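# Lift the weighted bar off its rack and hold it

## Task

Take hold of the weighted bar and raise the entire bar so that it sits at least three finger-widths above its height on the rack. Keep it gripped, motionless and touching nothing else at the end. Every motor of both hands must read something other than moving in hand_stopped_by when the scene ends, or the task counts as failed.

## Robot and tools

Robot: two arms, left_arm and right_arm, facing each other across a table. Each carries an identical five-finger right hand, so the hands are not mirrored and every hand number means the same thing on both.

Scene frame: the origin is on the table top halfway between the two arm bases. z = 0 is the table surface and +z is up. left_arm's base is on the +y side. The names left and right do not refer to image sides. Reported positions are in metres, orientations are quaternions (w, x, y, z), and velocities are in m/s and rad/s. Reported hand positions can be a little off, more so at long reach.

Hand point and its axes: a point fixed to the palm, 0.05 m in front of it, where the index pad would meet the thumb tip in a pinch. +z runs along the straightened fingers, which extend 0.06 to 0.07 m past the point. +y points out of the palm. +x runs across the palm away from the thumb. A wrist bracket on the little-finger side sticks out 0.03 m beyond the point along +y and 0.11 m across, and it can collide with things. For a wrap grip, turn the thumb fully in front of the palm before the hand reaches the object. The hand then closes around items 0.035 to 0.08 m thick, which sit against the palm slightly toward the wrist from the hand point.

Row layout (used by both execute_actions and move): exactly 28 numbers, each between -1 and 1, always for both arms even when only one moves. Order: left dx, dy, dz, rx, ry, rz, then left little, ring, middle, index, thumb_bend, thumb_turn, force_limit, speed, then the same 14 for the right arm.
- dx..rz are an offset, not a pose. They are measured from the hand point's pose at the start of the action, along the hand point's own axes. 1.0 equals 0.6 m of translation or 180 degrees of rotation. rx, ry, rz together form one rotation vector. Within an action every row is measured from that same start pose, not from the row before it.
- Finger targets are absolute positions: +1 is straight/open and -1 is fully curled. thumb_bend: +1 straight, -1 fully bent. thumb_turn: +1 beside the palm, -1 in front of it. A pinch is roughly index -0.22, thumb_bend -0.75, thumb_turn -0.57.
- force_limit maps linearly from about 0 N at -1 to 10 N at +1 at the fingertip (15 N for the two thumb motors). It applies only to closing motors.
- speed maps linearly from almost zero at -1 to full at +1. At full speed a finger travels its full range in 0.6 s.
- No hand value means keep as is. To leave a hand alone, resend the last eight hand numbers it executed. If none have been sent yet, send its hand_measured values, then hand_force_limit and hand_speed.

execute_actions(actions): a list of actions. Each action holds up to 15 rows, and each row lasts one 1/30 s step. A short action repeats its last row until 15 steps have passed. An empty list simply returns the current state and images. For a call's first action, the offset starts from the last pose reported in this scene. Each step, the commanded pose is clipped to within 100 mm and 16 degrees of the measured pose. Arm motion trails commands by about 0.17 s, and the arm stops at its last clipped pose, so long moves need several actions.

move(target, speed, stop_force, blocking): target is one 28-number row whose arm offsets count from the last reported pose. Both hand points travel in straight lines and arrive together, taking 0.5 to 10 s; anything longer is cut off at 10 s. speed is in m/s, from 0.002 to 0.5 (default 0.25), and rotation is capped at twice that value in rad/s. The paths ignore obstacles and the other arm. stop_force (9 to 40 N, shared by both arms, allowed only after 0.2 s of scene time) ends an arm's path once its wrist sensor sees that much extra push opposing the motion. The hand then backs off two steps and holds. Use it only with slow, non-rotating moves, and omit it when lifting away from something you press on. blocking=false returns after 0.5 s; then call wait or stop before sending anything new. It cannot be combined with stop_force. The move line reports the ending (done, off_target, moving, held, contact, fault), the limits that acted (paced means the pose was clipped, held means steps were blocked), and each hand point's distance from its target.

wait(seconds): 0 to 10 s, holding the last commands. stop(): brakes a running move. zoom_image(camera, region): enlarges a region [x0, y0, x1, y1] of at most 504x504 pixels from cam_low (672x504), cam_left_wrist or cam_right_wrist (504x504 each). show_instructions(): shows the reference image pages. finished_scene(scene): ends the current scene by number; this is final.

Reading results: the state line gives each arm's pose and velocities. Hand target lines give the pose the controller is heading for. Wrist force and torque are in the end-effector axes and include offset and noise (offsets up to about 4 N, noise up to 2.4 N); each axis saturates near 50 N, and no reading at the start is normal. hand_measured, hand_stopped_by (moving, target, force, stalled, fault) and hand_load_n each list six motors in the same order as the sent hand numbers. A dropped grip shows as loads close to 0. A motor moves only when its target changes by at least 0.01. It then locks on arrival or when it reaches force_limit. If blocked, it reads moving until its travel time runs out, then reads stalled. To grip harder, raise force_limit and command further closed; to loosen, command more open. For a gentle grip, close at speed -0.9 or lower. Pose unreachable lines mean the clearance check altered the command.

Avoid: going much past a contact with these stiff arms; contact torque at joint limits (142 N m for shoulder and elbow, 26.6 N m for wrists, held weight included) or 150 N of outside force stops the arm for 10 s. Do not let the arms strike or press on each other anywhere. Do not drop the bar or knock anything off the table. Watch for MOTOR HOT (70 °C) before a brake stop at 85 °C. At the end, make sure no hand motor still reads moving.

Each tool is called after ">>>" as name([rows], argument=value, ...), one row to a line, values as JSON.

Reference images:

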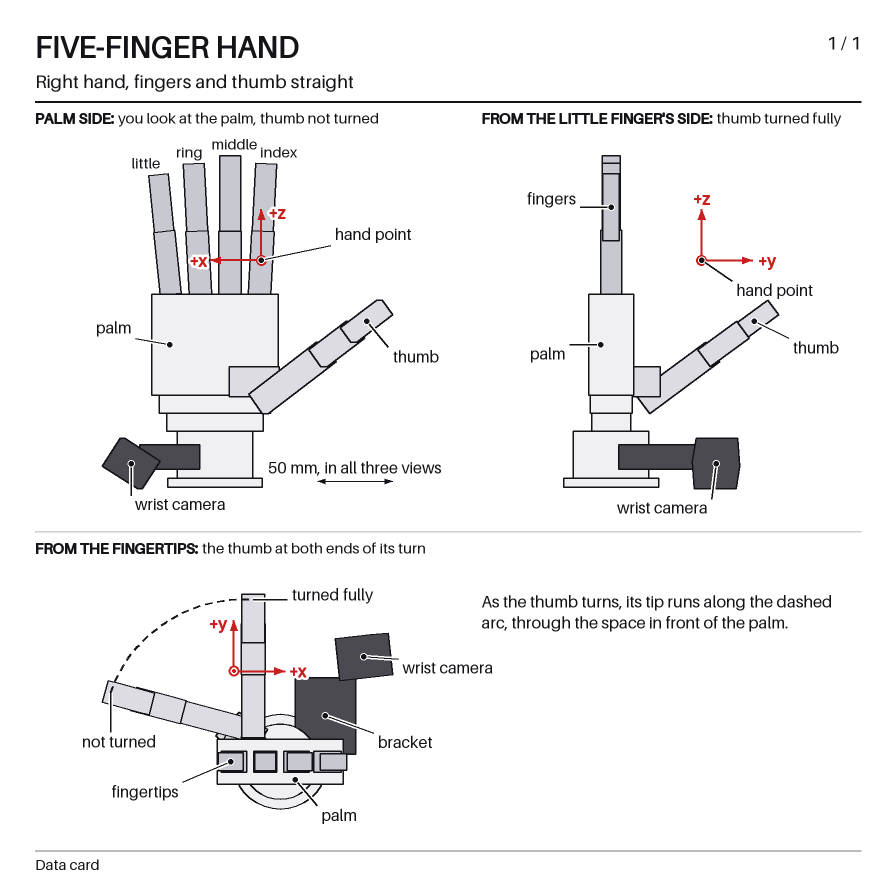

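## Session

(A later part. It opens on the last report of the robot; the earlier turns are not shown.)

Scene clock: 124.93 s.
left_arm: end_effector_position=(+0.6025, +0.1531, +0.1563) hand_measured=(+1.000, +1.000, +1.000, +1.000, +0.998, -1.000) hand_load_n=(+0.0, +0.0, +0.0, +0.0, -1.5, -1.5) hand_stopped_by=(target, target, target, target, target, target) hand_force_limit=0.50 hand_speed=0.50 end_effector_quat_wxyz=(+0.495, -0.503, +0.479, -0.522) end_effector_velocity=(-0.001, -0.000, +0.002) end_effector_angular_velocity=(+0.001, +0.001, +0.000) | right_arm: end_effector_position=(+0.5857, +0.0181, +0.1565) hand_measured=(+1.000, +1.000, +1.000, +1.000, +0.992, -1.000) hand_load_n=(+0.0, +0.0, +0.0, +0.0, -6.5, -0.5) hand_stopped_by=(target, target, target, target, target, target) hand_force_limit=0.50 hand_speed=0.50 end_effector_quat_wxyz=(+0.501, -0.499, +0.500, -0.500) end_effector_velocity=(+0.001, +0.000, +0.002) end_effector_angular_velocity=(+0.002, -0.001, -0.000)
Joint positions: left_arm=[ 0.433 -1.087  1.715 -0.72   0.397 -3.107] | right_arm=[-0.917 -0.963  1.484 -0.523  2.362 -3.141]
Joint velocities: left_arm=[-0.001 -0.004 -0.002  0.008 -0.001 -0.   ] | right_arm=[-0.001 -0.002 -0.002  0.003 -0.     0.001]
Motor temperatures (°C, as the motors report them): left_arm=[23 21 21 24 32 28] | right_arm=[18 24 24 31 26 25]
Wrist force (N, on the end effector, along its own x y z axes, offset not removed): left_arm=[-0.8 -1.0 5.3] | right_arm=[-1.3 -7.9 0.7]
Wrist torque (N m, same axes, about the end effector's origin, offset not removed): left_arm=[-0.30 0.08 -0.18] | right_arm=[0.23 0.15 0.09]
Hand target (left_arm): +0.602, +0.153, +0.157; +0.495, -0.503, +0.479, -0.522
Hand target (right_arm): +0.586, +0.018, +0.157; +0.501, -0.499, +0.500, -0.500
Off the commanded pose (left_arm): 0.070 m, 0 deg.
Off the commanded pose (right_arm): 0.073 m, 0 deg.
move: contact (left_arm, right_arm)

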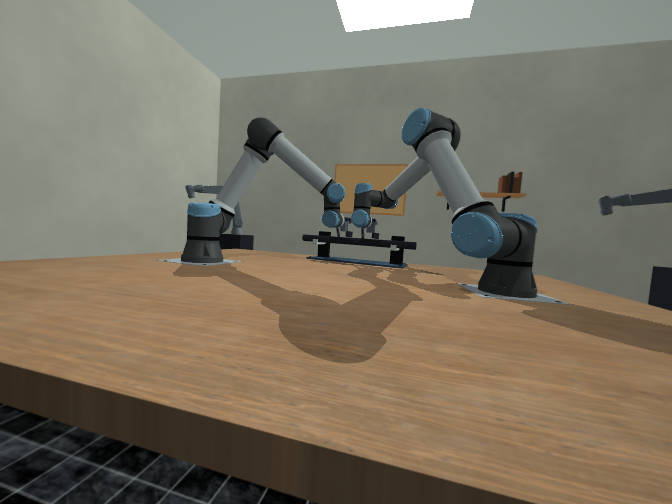

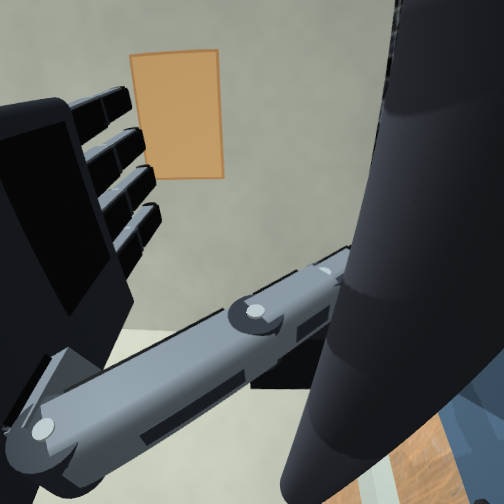

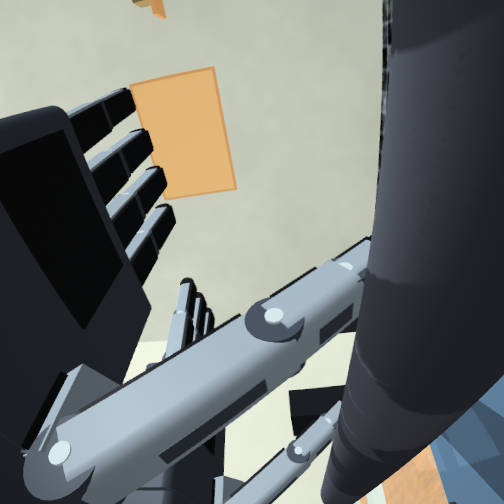

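>>> execute_actions([
  [[0,-0.04,0,0,0,0, 1,1,1,1,1,-1,0.5,0.5, 0,-0.04,0,0,0,0, 1,1,1,1,1,-1,0.5,0.5]],
  [[0,0,-0.115,0,0,0, 1,1,1,1,1,-1,0.5,0.5, 0,0,-0.09,0,0,0, 1,1,1,1,1,-1,0.5,0.5]],
  [[0,0,0,0,0,0, 1,1,1,1,1,-1,0.5,0.5, 0,0,0,0,0,0, 1,1,1,1,1,-1,0.5,0.5]],
])

>>> move(target=[0,0.17,0,0,0,0, 1,1,1,1,1,-1,0.5,0.5, 0,0.17,0,0,0,0, 1,1,1,1,1,-1,0.5,0.5], speed=0.04, stop_force=9)

Scene clock: 134.97 s.
left_arm: end_effector_position=(+0.5366, +0.1542, +0.1768) hand_measured=(+1.000, +1.000, +1.000, +1.000, +1.000, -1.000) hand_load_n=(+0.0, +0.0, +0.0, +0.0, +0.0, +0.0) hand_stopped_by=(target, target, target, target, target, target) hand_force_limit=0.50 hand_speed=0.50 end_effector_quat_wxyz=(+0.494, -0.504, +0.480, -0.521) end_effector_velocity=(+0.000, +0.000, -0.000) end_effector_angular_velocity=(+0.001, +0.001, +0.001) | right_arm: end_effector_position=(+0.5339, +0.0182, +0.1796) hand_measured=(+1.000, +1.000, +1.000, +1.000, +1.000, -1.000) hand_load_n=(+0.0, +0.0, +0.0, +0.0, +0.0, +0.0) hand_stopped_by=(target, target, target, target, target, target) hand_force_limit=0.50 hand_speed=0.50 end_effector_quat_wxyz=(+0.501, -0.500, +0.500, -0.500) end_effector_velocity=(+0.000, +0.000, +0.000) end_effector_angular_velocity=(+0.000, -0.000, +0.000)
Joint positions: left_arm=[ 0.311 -1.198  1.821 -0.742  0.275 -3.077] | right_arm=[-0.85  -1.043  1.551 -0.509  2.428 -3.142]
Joint velocities: left_arm=[ 0.001  0.001 -0.001  0.003  0.    -0.002] | right_arm=[-0.     0.    -0.001  0.    -0.     0.   ]
Motor temperatures (°C, as the motors report them): left_arm=[23 21 21 24 32 28] | right_arm=[18 24 24 31 26 25]
Wrist force (N, on the end effector, along its own x y z axes, offset not removed): left_arm=[0.4 1.5 5.2] | right_arm=[-1.6 0.4 0.7]
Wrist torque (N m, same axes, about the end effector's origin, offset not removed): left_arm=[-0.08 -0.26 0.05] | right_arm=[0.04 0.12 -0.10]
Hand target (left_arm): +0.537, +0.154, +0.177; +0.494, -0.504, +0.480, -0.521
Hand target (right_arm): +0.534, +0.018, +0.180; +0.501, -0.500, +0.500, -0.500
Off the commanded pose (left_arm): 0.000 m, 0 deg.
Off the commanded pose (right_arm): 0.000 m, 0 deg.

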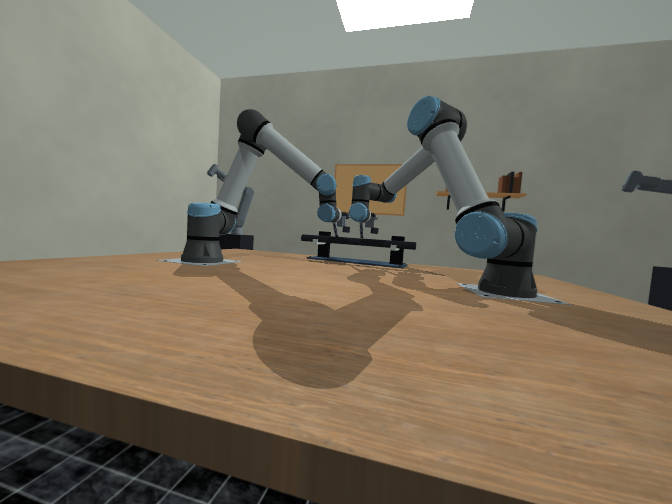

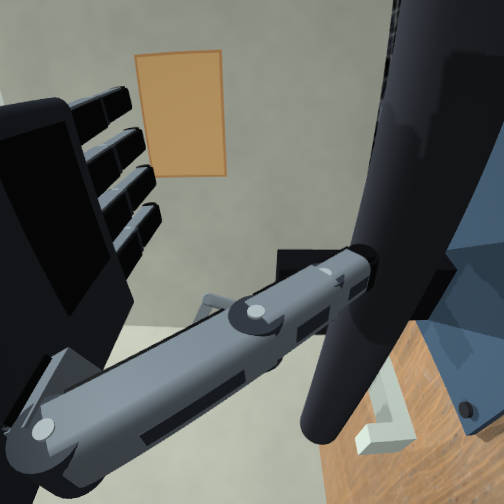

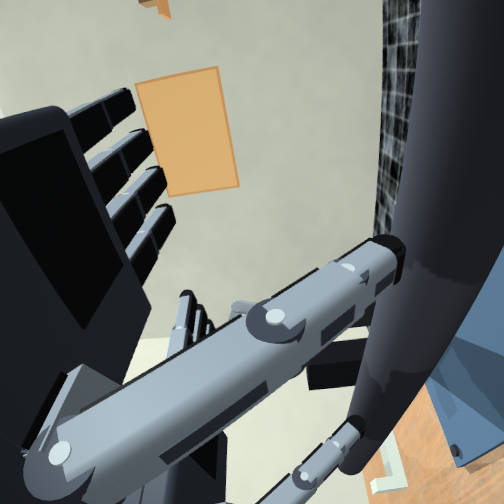

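Scene clock: 135.93 s.
left_arm: end_effector_position=(+0.5370, +0.1537, +0.1648) hand_measured=(+1.000, +1.000, +1.000, +1.000, +1.000, -1.000) hand_load_n=(+0.0, +0.0, +0.0, +0.0, +0.0, +0.0) hand_stopped_by=(target, target, target, target, target, target) hand_force_limit=0.50 hand_speed=0.50 end_effector_quat_wxyz=(+0.494, -0.504, +0.480, -0.521) end_effector_velocity=(-0.000, +0.000, +0.002) end_effector_angular_velocity=(-0.001, +0.000, +0.002) | right_arm: end_effector_position=(+0.5340, +0.0182, +0.1751) hand_measured=(+1.000, +1.000, +1.000, +1.000, +0.998, -1.000) hand_load_n=(+0.0, +0.0, +0.0, +0.0, -1.5, +0.0) hand_stopped_by=(target, target, target, target, target, target) hand_force_limit=0.50 hand_speed=0.50 end_effector_quat_wxyz=(+0.501, -0.500, +0.500, -0.500) end_effector_velocity=(+0.001, +0.000, +0.002) end_effector_angular_velocity=(+0.002, -0.002, -0.000)
Joint positions: left_arm=[ 0.311 -1.179  1.83  -0.769  0.276 -3.079] | right_arm=[-0.85  -1.038  1.555 -0.519  2.428 -3.141]
Joint velocities: left_arm=[-0.    -0.003 -0.003  0.006 -0.002 -0.   ] | right_arm=[-0.    -0.001 -0.002  0.001  0.     0.001]
Motor temperatures (°C, as the motors report them): left_arm=[23 21 21 24 32 28] | right_arm=[18 24 24 31 26 25]
Wrist force (N, on the end effector, along its own x y z axes, offset not removed): left_arm=[3.2 0.6 3.0] | right_arm=[-0.7 -0.6 -1.1]
Wrist torque (N m, same axes, about the end effector's origin, offset not removed): left_arm=[-0.20 -0.61 0.20] | right_arm=[0.31 0.02 0.03]
Hand target (left_arm): +0.537, +0.154, +0.165; +0.494, -0.504, +0.480, -0.521
Hand target (right_arm): +0.534, +0.018, +0.175; +0.501, -0.499, +0.500, -0.500
Off the commanded pose (left_arm): 0.090 m, 0 deg.
Off the commanded pose (right_arm): 0.097 m, 0 deg.
move: contact (left_arm, right_arm)

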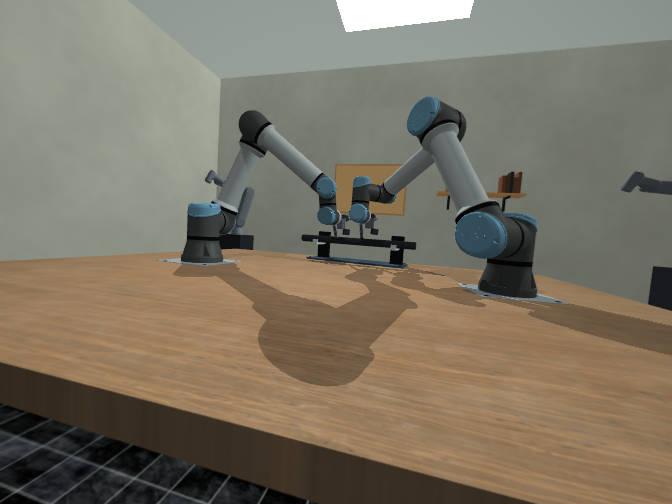

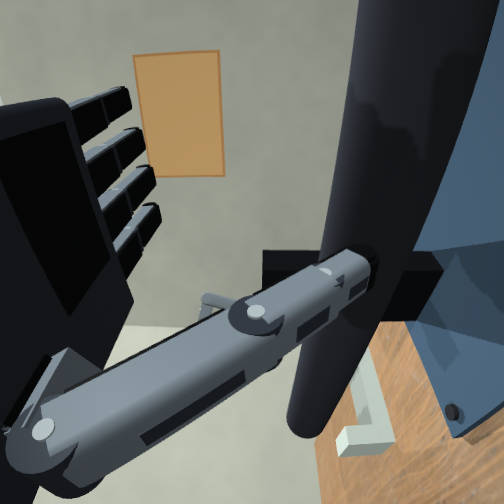

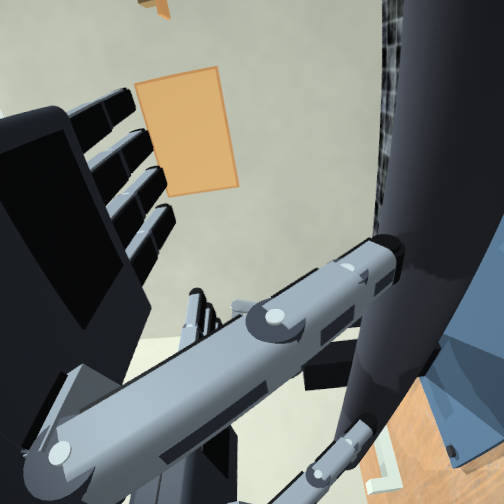

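>>> execute_actions([
  [[0,-0.01,-0.055,0,0,0, 1,1,1,1,1,-1,0.5,0.5, 0,-0.01,-0.05,0,0,0, 1,1,1,1,1,-1,0.5,0.5]],
  [[0,0,0,0,0,0, 1,1,1,1,1,-1,0.5,0.5, 0,0,0,0,0,0, 1,1,1,1,1,-1,0.5,0.5]],
])

>>> move(target=[0,0.17,0,0,0,0, 1,1,1,1,1,-1,0.5,0.5, 0,0.17,0,0,0,0, 1,1,1,1,1,-1,0.5,0.5], speed=0.04, stop_force=9)

Scene clock: 144.83 s.
left_arm: end_effector_position=(+0.5053, +0.1540, +0.1695) hand_measured=(+1.000, +1.000, +1.000, +1.000, +1.000, -1.000) hand_load_n=(+0.0, +0.0, +0.0, +0.0, +0.0, +0.0) hand_stopped_by=(target, target, target, target, target, target) hand_force_limit=0.50 hand_speed=0.50 end_effector_quat_wxyz=(+0.494, -0.504, +0.480, -0.521) end_effector_velocity=(-0.000, -0.000, -0.000) end_effector_angular_velocity=(-0.001, +0.000, -0.000) | right_arm: end_effector_position=(+0.5050, +0.0182, +0.1808) hand_measured=(+1.000, +1.000, +1.000, +1.000, +1.000, -1.000) hand_load_n=(+0.0, +0.0, +0.0, +0.0, +0.0, +0.0) hand_stopped_by=(target, target, target, target, target, target) hand_force_limit=0.50 hand_speed=0.50 end_effector_quat_wxyz=(+0.501, -0.500, +0.500, -0.500) end_effector_velocity=(+0.001, +0.000, +0.000) end_effector_angular_velocity=(-0.001, -0.001, +0.000)
Joint positions: left_arm=[ 0.247 -1.223  1.882 -0.805  0.212 -3.049] | right_arm=[-0.809 -1.071  1.593 -0.523  2.469 -3.142]
Joint velocities: left_arm=[-0.     0.001 -0.001  0.001 -0.    -0.002] | right_arm=[-0.001  0.    -0.002  0.    -0.001 -0.001]
Motor temperatures (°C, as the motors report them): left_arm=[23 21 21 24 32 28] | right_arm=[18 24 24 31 26 25]
Wrist force (N, on the end effector, along its own x y z axes, offset not removed): left_arm=[-0.6 -0.8 3.0] | right_arm=[-1.0 1.5 -1.1]
Wrist torque (N m, same axes, about the end effector's origin, offset not removed): left_arm=[-0.47 -0.02 -0.09] | right_arm=[0.34 0.08 0.09]
Hand target (left_arm): +0.505, +0.154, +0.169; +0.494, -0.504, +0.480, -0.521
Hand target (right_arm): +0.505, +0.018, +0.181; +0.501, -0.500, +0.500, -0.500
Off the commanded pose (left_arm): 0.000 m, 0 deg.
Off the commanded pose (right_arm): 0.000 m, 0 deg.

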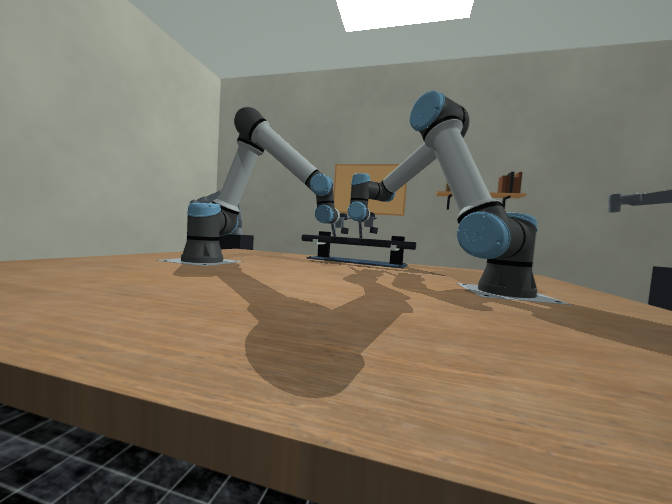

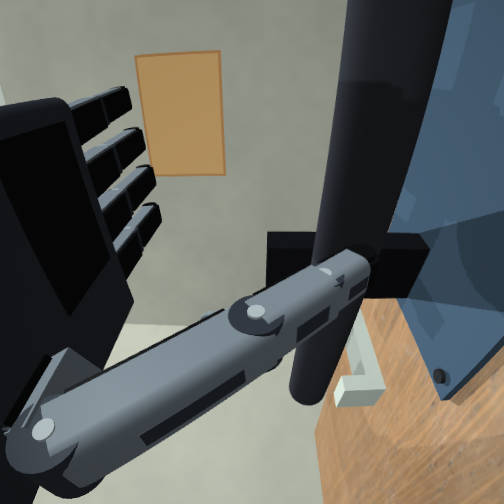

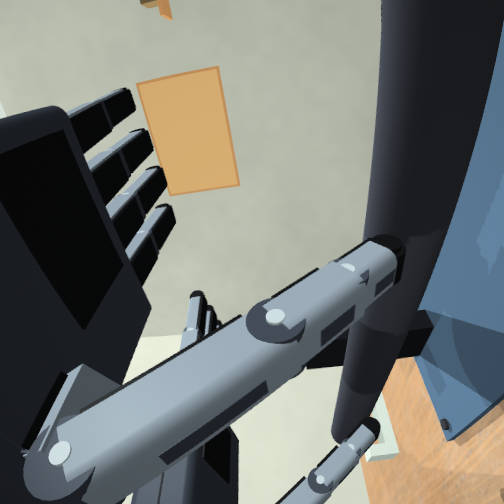

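Scene clock: 147.80 s.
left_arm: end_effector_position=(+0.5082, +0.1494, +0.0735) hand_measured=(+1.000, +1.000, +1.000, +1.000, +1.000, -1.000) hand_load_n=(+0.0, +0.0, +0.5, +1.5, +0.0, +0.0) hand_stopped_by=(target, target, target, target, target, target) hand_force_limit=0.50 hand_speed=0.50 end_effector_quat_wxyz=(+0.494, -0.504, +0.481, -0.521) end_effector_velocity=(-0.001, -0.001, +0.004) end_effector_angular_velocity=(+0.002, +0.000, -0.002) | right_arm: end_effector_position=(+0.5052, +0.0185, +0.0790) hand_measured=(+1.000, +1.000, +1.000, +1.000, +1.000, -1.000) hand_load_n=(+0.0, +0.0, +0.0, +0.0, +0.0, +0.0) hand_stopped_by=(target, target, target, target, target, target) hand_force_limit=0.50 hand_speed=0.50 end_effector_quat_wxyz=(+0.501, -0.500, +0.500, -0.500) end_effector_velocity=(+0.000, -0.000, -0.002) end_effector_angular_velocity=(-0.001, -0.001, -0.000)
Joint positions: left_arm=[ 0.251 -1.045  1.931 -1.026  0.216 -3.055] | right_arm=[-0.809 -0.929  1.669 -0.741  2.469 -3.142]
Joint velocities: left_arm=[-0.003 -0.008 -0.001  0.011 -0.001  0.   ] | right_arm=[-0.     0.004  0.001 -0.005 -0.    -0.001]
Motor temperatures (°C, as the motors report them): left_arm=[23 21 21 24 32 28] | right_arm=[18 24 24 31 26 25]
Wrist force (N, on the end effector, along its own x y z axes, offset not removed): left_arm=[-1.0 -38.7 3.8] | right_arm=[-3.1 2.0 -1.7]
Wrist torque (N m, same axes, about the end effector's origin, offset not removed): left_arm=[0.41 -0.32 -0.12] | right_arm=[0.50 0.38 -0.16]
Hand target (left_arm): +0.508, +0.149, +0.074; +0.494, -0.504, +0.480, -0.521
Hand target (right_arm): +0.505, +0.019, +0.079; +0.501, -0.500, +0.500, -0.500
Off the commanded pose (left_arm): 0.006 m, 0 deg.
Off the commanded pose (right_arm): 0.000 m, 0 deg.
move: contact (left_arm)

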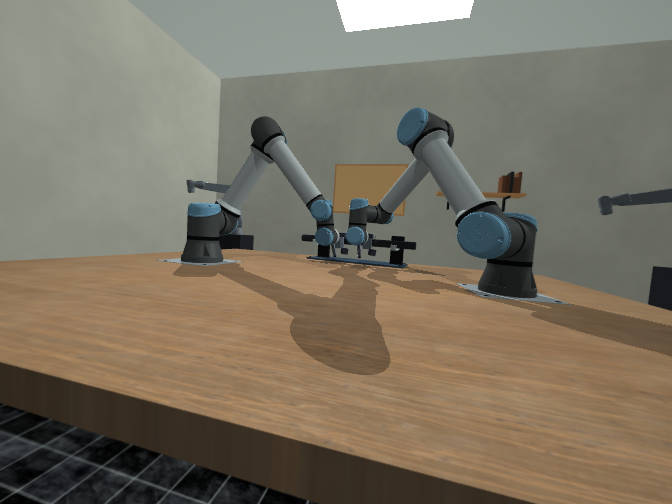

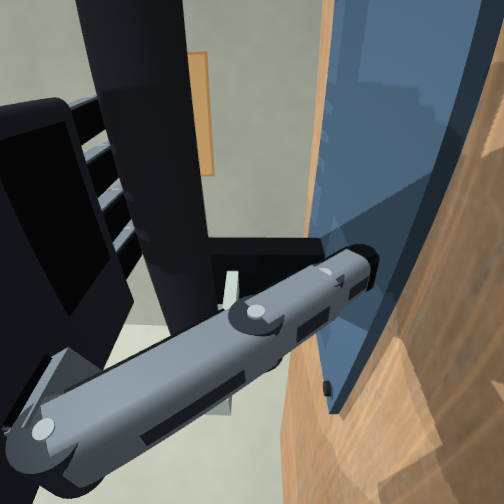

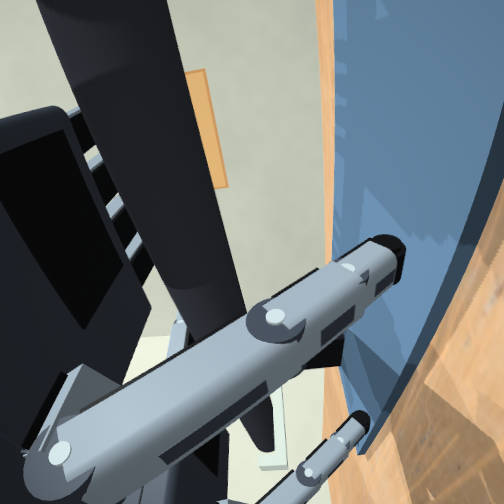

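>>> execute_actions([
  [[0,-0.008,0.02,0,0,0, 1,1,1,1,1,-1,0.5,0.5, 0,0.004,0.025,0,0,0, 1,1,1,1,1,-1,0.5,0.5]],
  [[0,0,0,0,0,0, -1,-1,-1,-1,-1,-1,1,0, 0,0,0,0,0,0, -1,-1,-1,-1,-1,-1,1,0]],
  [[0,0,0,0,0,0, -1,-1,-1,-1,-1,-1,1,0, 0,0,0,0,0,0, -1,-1,-1,-1,-1,-1,1,0]],
])

Scene clock: 153.80 s.
left_arm: end_effector_position=(+0.5197, +0.1494, +0.0788) hand_measured=(+0.586, +0.678, +0.746, +0.810, +0.056, -1.000) hand_load_n=(+12.5, +7.5, +5.5, +3.0, +0.0, +0.0) hand_stopped_by=(force, force, force, force, moving, target) hand_force_limit=1.00 hand_speed=0.00 end_effector_quat_wxyz=(+0.494, -0.504, +0.480, -0.521) end_effector_velocity=(+0.000, +0.000, +0.000) end_effector_angular_velocity=(+0.001, -0.000, -0.001) | right_arm: end_effector_position=(+0.5201, +0.0187, +0.0776) hand_measured=(+0.454, +0.510, +0.566, +0.624, +0.056, -1.000) hand_load_n=(+10.0, +9.0, +5.5, +2.5, +0.0, +0.0) hand_stopped_by=(force, force, force, force, moving, target) hand_force_limit=1.00 hand_speed=0.00 end_effector_quat_wxyz=(+0.501, -0.499, +0.500, -0.500) end_effector_velocity=(-0.000, +0.000, +0.000) end_effector_angular_velocity=(+0.000, +0.000, +0.001)
Joint positions: left_arm=[ 0.274 -1.045  1.909 -0.994  0.24  -3.067] | right_arm=[-0.83  -0.915  1.648 -0.736  2.448 -3.142]
Joint velocities: left_arm=[ 0.    -0.    -0.     0.001  0.001  0.001] | right_arm=[ 0. -0.  0.  0. -0.  0.]
Motor temperatures (°C, as the motors report them): left_arm=[23 21 21 24 32 28] | right_arm=[18 24 24 31 26 25]
Wrist force (N, on the end effector, along its own x y z axes, offset not removed): left_arm=[-12.6 -50.0 4.0] | right_arm=[22.1 -50.0 33.0]
Wrist torque (N m, same axes, about the end effector's origin, offset not removed): left_arm=[2.23 -0.58 -2.67] | right_arm=[0.48 -2.19 -1.34]
Hand target (left_arm): +0.520, +0.149, +0.079; +0.494, -0.504, +0.480, -0.521
Hand target (right_arm): +0.520, +0.019, +0.078; +0.501, -0.499, +0.500, -0.500
Off the commanded pose (left_arm): 0.000 m, 0 deg.
Off the commanded pose (right_arm): 0.000 m, 0 deg.

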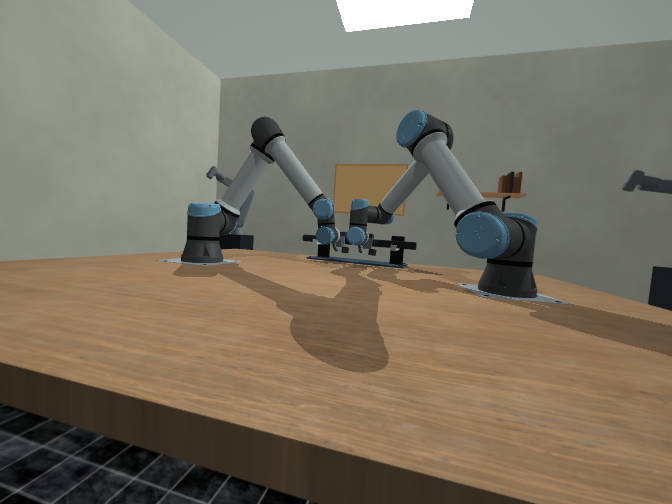

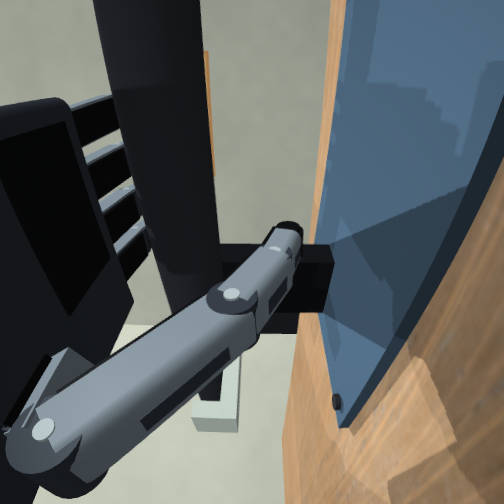

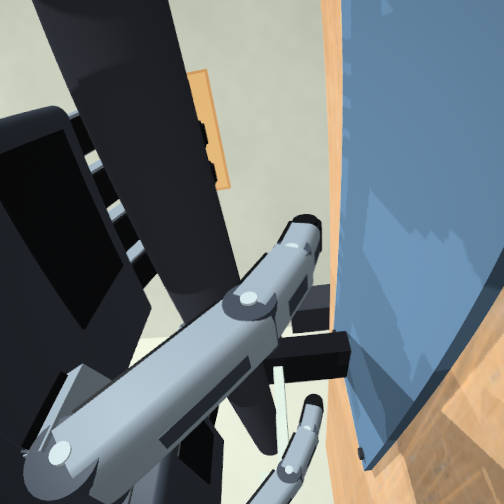

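>>> execute_actions([
  [[0,-0.01,0,0,0,0, -0.98,-0.98,-0.98,-0.98,-0.98,-1,1,0, 0,-0.01,0,0,0,0, -0.98,-0.98,-0.98,-0.98,-0.98,-1,1,0]],
  [[0,-0.01,0,0,0,0, -1,-1,-1,-1,-1,-1,1,0, 0,-0.01,0,0,0,0, -1,-1,-1,-1,-1,-1,1,0]],
  [[0,0,0,0,0,0, -1,-1,-1,-1,-1,-1,1,0, 0,0,0,0,0,0, -1,-1,-1,-1,-1,-1,1,0]],
])

Scene clock: 159.43 s.
left_arm: end_effector_position=(+0.5193, +0.1501, +0.0903) hand_measured=(+0.330, +0.420, +0.488, +0.568, -0.988, -1.000) hand_load_n=(+8.5, +3.0, +2.0, +0.0, +10.5, +1.5) hand_stopped_by=(force, force, force, force, stalled, target) hand_force_limit=1.00 hand_speed=0.00 end_effector_quat_wxyz=(+0.494, -0.504, +0.480, -0.521) end_effector_velocity=(+0.000, -0.000, +0.000) end_effector_angular_velocity=(-0.002, -0.000, -0.000) | right_arm: end_effector_position=(+0.5198, +0.0185, +0.0886) hand_measured=(-0.032, +0.094, +0.210, +0.314, -0.860, -1.000) hand_load_n=(+9.0, +1.5, +0.0, +0.0, +32.5, +4.0) hand_stopped_by=(force, force, force, force, force, target) hand_force_limit=1.00 hand_speed=0.00 end_effector_quat_wxyz=(+0.501, -0.499, +0.500, -0.500) end_effector_velocity=(-0.000, +0.000, -0.001) end_effector_angular_velocity=(-0.001, +0.001, +0.000)
Joint positions: left_arm=[ 0.274 -1.068  1.906 -0.968  0.239 -3.066] | right_arm=[-0.83  -0.933  1.643 -0.712  2.448 -3.142]
Joint velocities: left_arm=[ 0.     0.     0.    -0.002  0.    -0.001] | right_arm=[ 0.001  0.001  0.    -0.     0.001  0.   ]
Motor temperatures (°C, as the motors report them): left_arm=[23 22 21 24 32 28] | right_arm=[18 24 24 31 26 25]
Wrist force (N, on the end effector, along its own x y z axes, offset not removed): left_arm=[1.5 -8.5 10.6] | right_arm=[-5.2 21.2 -5.2]
Wrist torque (N m, same axes, about the end effector's origin, offset not removed): left_arm=[-0.12 -0.49 -0.75] | right_arm=[-0.09 -0.15 -0.43]
Hand target (left_arm): +0.519, +0.150, +0.090; +0.494, -0.504, +0.480, -0.521
Hand target (right_arm): +0.520, +0.018, +0.088; +0.501, -0.500, +0.500, -0.500
Off the commanded pose (left_arm): 0.000 m, 0 deg.
Off the commanded pose (right_arm): 0.000 m, 0 deg.

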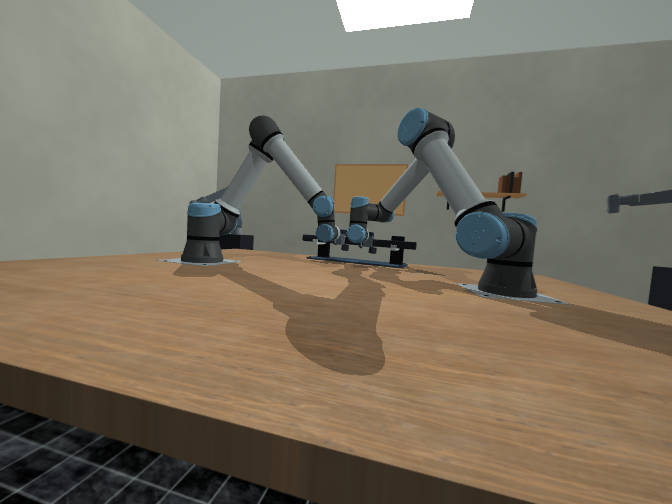

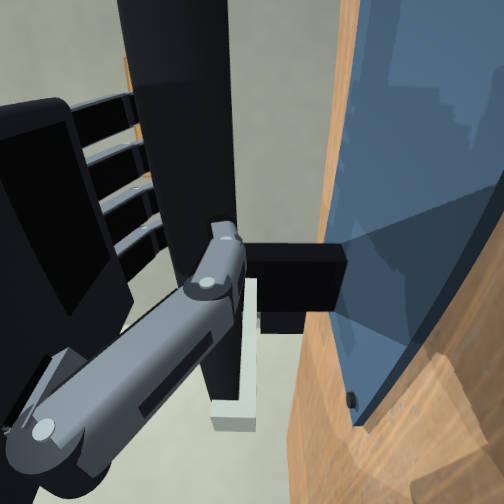

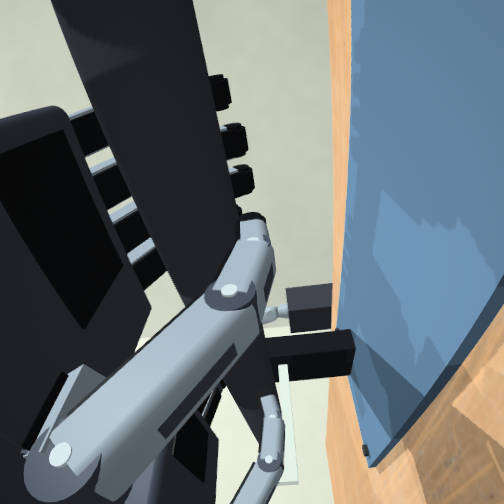

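Fingers are wrapping. Repeat.

>>> execute_actions([
  [[0,-0.006,0,0,0,0, -0.98,-0.98,-0.98,-0.98,-1,-1,1,0, 0,-0.003,0,0,0,0, -0.98,-0.98,-0.98,-0.98,-1,-1,1,0]],
  [[0,0,0,0,0,0, -1,-1,-1,-1,-1,-1,1,0, 0,0,0,0,0,0, -1,-1,-1,-1,-1,-1,1,0]],
  [[0,0,0,0,0,0, -1,-1,-1,-1,-1,-1,1,0, 0,0,0,0,0,0, -1,-1,-1,-1,-1,-1,1,0]],
])

Scene clock: 166.00 s.
left_arm: end_effector_position=(+0.5192, +0.1502, +0.0938) hand_measured=(+0.218, +0.308, +0.376, +0.440, -0.952, -1.000) hand_load_n=(+8.5, +7.5, +11.0, +14.0, +30.0, +7.0) hand_stopped_by=(force, force, force, force, stalled, target) hand_force_limit=1.00 hand_speed=0.00 end_effector_quat_wxyz=(+0.494, -0.504, +0.480, -0.521) end_effector_velocity=(+0.000, +0.001, -0.000) end_effector_angular_velocity=(+0.000, -0.000, +0.001) | right_arm: end_effector_position=(+0.5198, +0.0185, +0.0903) hand_measured=(-0.272, -0.110, +0.008, +0.118, -0.754, -1.000) hand_load_n=(+4.0, +0.0, +0.0, +0.0, +27.0, +4.0) hand_stopped_by=(force, force, force, force, force, target) hand_force_limit=1.00 hand_speed=0.00 end_effector_quat_wxyz=(+0.501, -0.499, +0.500, -0.500) end_effector_velocity=(+0.000, -0.000, -0.000) end_effector_angular_velocity=(-0.000, +0.000, -0.000)
Joint positions: left_arm=[ 0.274 -1.074  1.905 -0.96   0.239 -3.065] | right_arm=[-0.83  -0.936  1.642 -0.709  2.448 -3.142]
Joint velocities: left_arm=[ 0.001  0.     0.001 -0.001  0.     0.   ] | right_arm=[-0.001  0.    -0.     0.    -0.001 -0.   ]
Motor temperatures (°C, as the motors report them): left_arm=[23 22 21 24 32 28] | right_arm=[18 24 24 31 26 25]
Wrist force (N, on the end effector, along its own x y z axes, offset not removed): left_arm=[0.7 -23.2 9.0] | right_arm=[-2.2 27.0 -1.9]
Wrist torque (N m, same axes, about the end effector's origin, offset not removed): left_arm=[-0.30 -0.13 -0.82] | right_arm=[0.15 -0.22 0.35]
Hand target (left_arm): +0.519, +0.150, +0.094; +0.494, -0.504, +0.480, -0.521
Hand target (right_arm): +0.520, +0.019, +0.090; +0.501, -0.500, +0.500, -0.500
Off the commanded pose (left_arm): 0.000 m, 0 deg.
Off the commanded pose (right_arm): 0.000 m, 0 deg.

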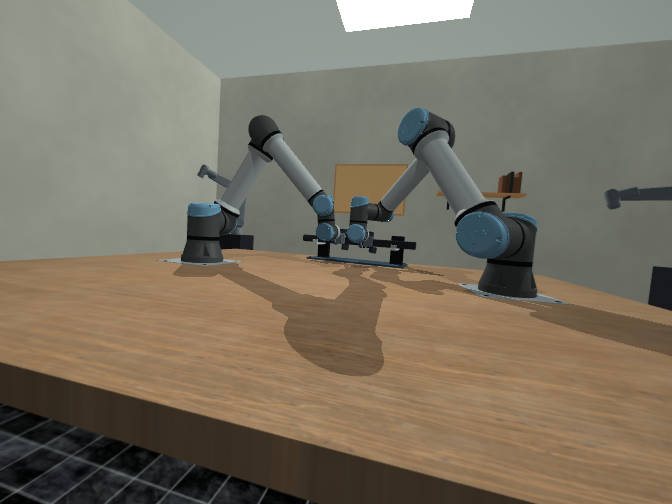

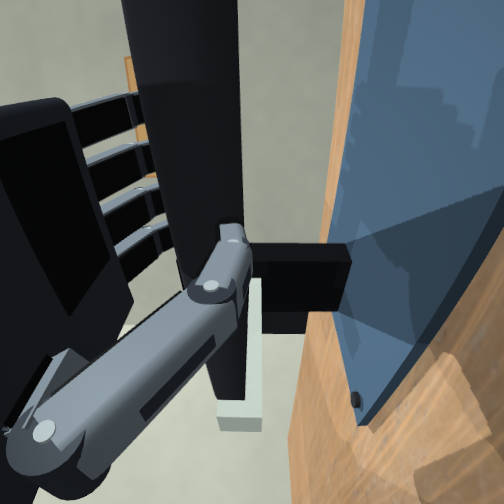

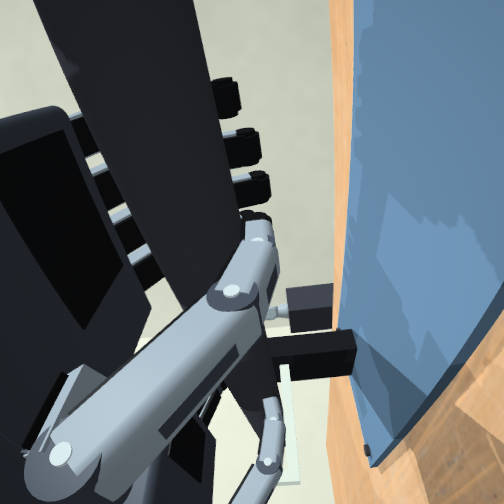

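Try lifting slowly.

>>> move(target=[0,-0.1,0,0,0,0, -1,-1,-1,-1,-1,-1,1,0, 0,-0.1,0,0,0,0, -1,-1,-1,-1,-1,-1,1,0], speed=0.05)

Scene clock: 170.33 s.
left_arm: end_effector_position=(+0.5174, +0.1532, +0.1533) hand_measured=(+0.218, +0.308, +0.376, +0.440, -0.918, -1.000) hand_load_n=(+13.0, +7.0, +5.0, +3.5, +31.0, +2.5) hand_stopped_by=(force, force, force, force, stalled, target) hand_force_limit=1.00 hand_speed=0.00 end_effector_quat_wxyz=(+0.494, -0.504, +0.480, -0.521) end_effector_velocity=(+0.000, -0.000, +0.003) end_effector_angular_velocity=(-0.001, +0.001, -0.001) | right_arm: end_effector_position=(+0.5197, +0.0183, +0.1500) hand_measured=(-0.272, -0.110, +0.008, +0.118, -0.764, -1.000) hand_load_n=(+0.0, +0.0, +0.0, +0.0, +16.0, +6.0) hand_stopped_by=(force, force, force, force, force, target) hand_force_limit=1.00 hand_speed=0.00 end_effector_quat_wxyz=(+0.501, -0.500, +0.500, -0.500) end_effector_velocity=(+0.000, -0.000, +0.003) end_effector_angular_velocity=(-0.001, -0.000, -0.001)
Joint positions: left_arm=[ 0.272 -1.183  1.874 -0.823  0.237 -3.063] | right_arm=[-0.83  -1.02   1.601 -0.583  2.448 -3.142]
Joint velocities: left_arm=[ 0.    -0.004 -0.005  0.014  0.    -0.006] | right_arm=[-0.    -0.003 -0.004  0.007  0.    -0.001]
Motor temperatures (°C, as the motors report them): left_arm=[23 22 21 24 32 28] | right_arm=[18 24 24 31 26 25]
Wrist force (N, on the end effector, along its own x y z axes, offset not removed): left_arm=[7.8 2.2 4.6] | right_arm=[-9.5 19.0 -1.9]
Wrist torque (N m, same axes, about the end effector's origin, offset not removed): left_arm=[-0.11 -0.42 -0.50] | right_arm=[0.32 -0.02 0.08]
Hand target (left_arm): +0.517, +0.153, +0.154; +0.494, -0.504, +0.480, -0.521
Hand target (right_arm): +0.520, +0.018, +0.150; +0.501, -0.499, +0.500, -0.500
Off the commanded pose (left_arm): 0.000 m, 0 deg.
Off the commanded pose (right_arm): 0.000 m, 0 deg.
move: done

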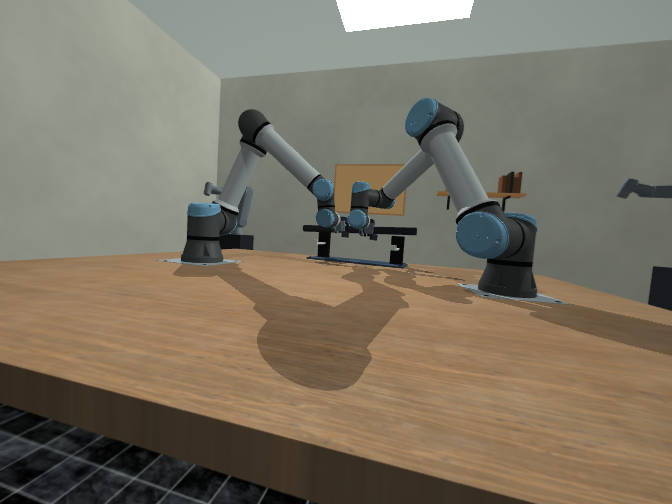

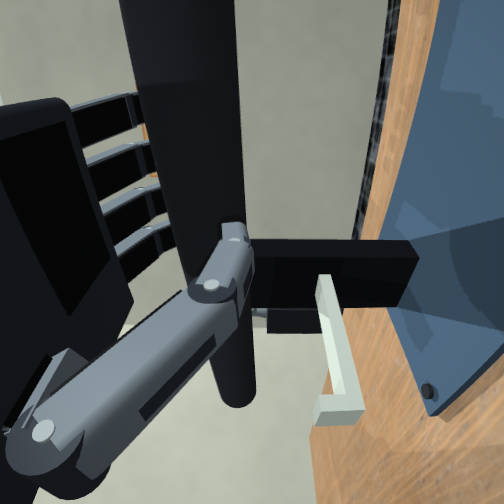

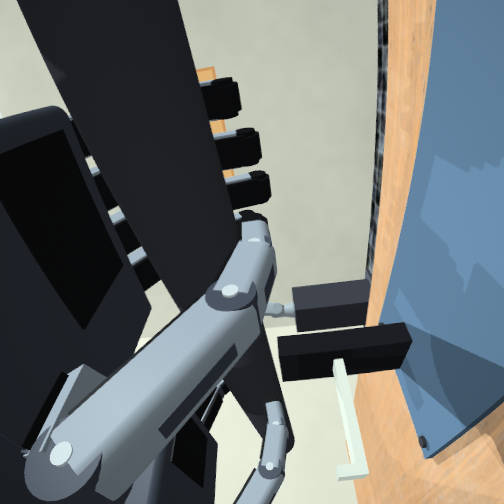

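Lifted. Go higher, re-squeezing.

>>> move(target=[0,-0.12,0,0,0,0, -0.98,-0.98,-0.98,-0.98,-1,-1,1,0, 0,-0.12,0,0,0,0, -0.98,-0.98,-0.98,-0.98,-1,-1,1,0], speed=0.05)

Scene clock: 175.50 s.
left_arm: end_effector_position=(+0.5152, +0.1568, +0.2248) hand_measured=(+0.218, +0.264, +0.292, +0.344, -0.730, -1.000) hand_load_n=(+0.0, +0.0, +6.5, +13.5, +31.0, -0.5) hand_stopped_by=(force, force, force, force, stalled, target) hand_force_limit=1.00 hand_speed=0.00 end_effector_quat_wxyz=(+0.494, -0.504, +0.480, -0.521) end_effector_velocity=(-0.000, -0.000, +0.003) end_effector_angular_velocity=(-0.002, +0.001, -0.000) | right_arm: end_effector_position=(+0.5195, +0.0182, +0.2216) hand_measured=(-0.706, -0.588, -0.252, -0.258, -0.768, -1.000) hand_load_n=(+6.0, +9.0, +10.0, +9.0, +14.5, +3.5) hand_stopped_by=(force, force, force, force, force, target) hand_force_limit=1.00 hand_speed=0.00 end_effector_quat_wxyz=(+0.501, -0.500, +0.500, -0.500) end_effector_velocity=(-0.000, +0.001, +0.003) end_effector_angular_velocity=(-0.000, +0.000, +0.001)
Joint positions: left_arm=[ 0.269 -1.291  1.807 -0.651  0.234 -3.06 ] | right_arm=[-0.83  -1.102  1.524 -0.424  2.448 -3.142]
Joint velocities: left_arm=[-0.    -0.003 -0.006  0.014 -0.001 -0.008] | right_arm=[ 0.001 -0.002 -0.005  0.007 -0.     0.   ]
Motor temperatures (°C, as the motors report them): left_arm=[23 22 21 24 32 28] | right_arm=[18 24 24 31 26 25]
Wrist force (N, on the end effector, along its own x y z axes, offset not removed): left_arm=[29.8 6.8 -4.7] | right_arm=[-31.4 14.6 6.5]
Wrist torque (N m, same axes, about the end effector's origin, offset not removed): left_arm=[0.24 0.83 0.87] | right_arm=[0.06 0.46 -1.06]
Hand target (left_arm): +0.515, +0.157, +0.225; +0.494, -0.504, +0.480, -0.521
Hand target (right_arm): +0.520, +0.018, +0.222; +0.501, -0.500, +0.500, -0.500
Off the commanded pose (left_arm): 0.000 m, 0 deg.
Off the commanded pose (right_arm): 0.000 m, 0 deg.
move: done

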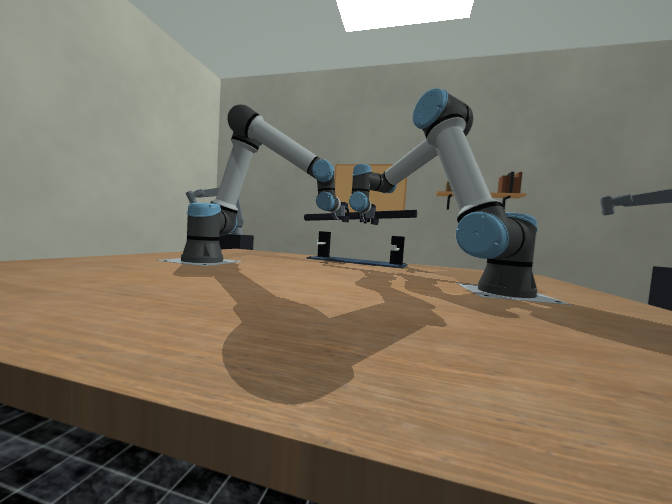

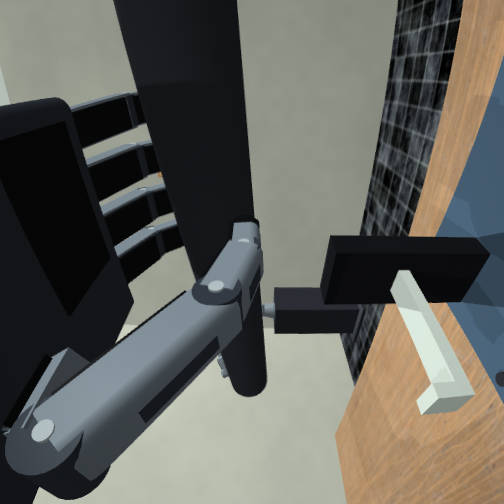

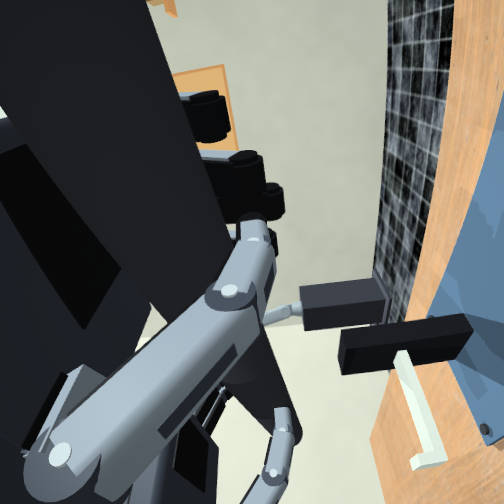

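>>> finished_scene(scene=1)

The scene is finished: the task was done.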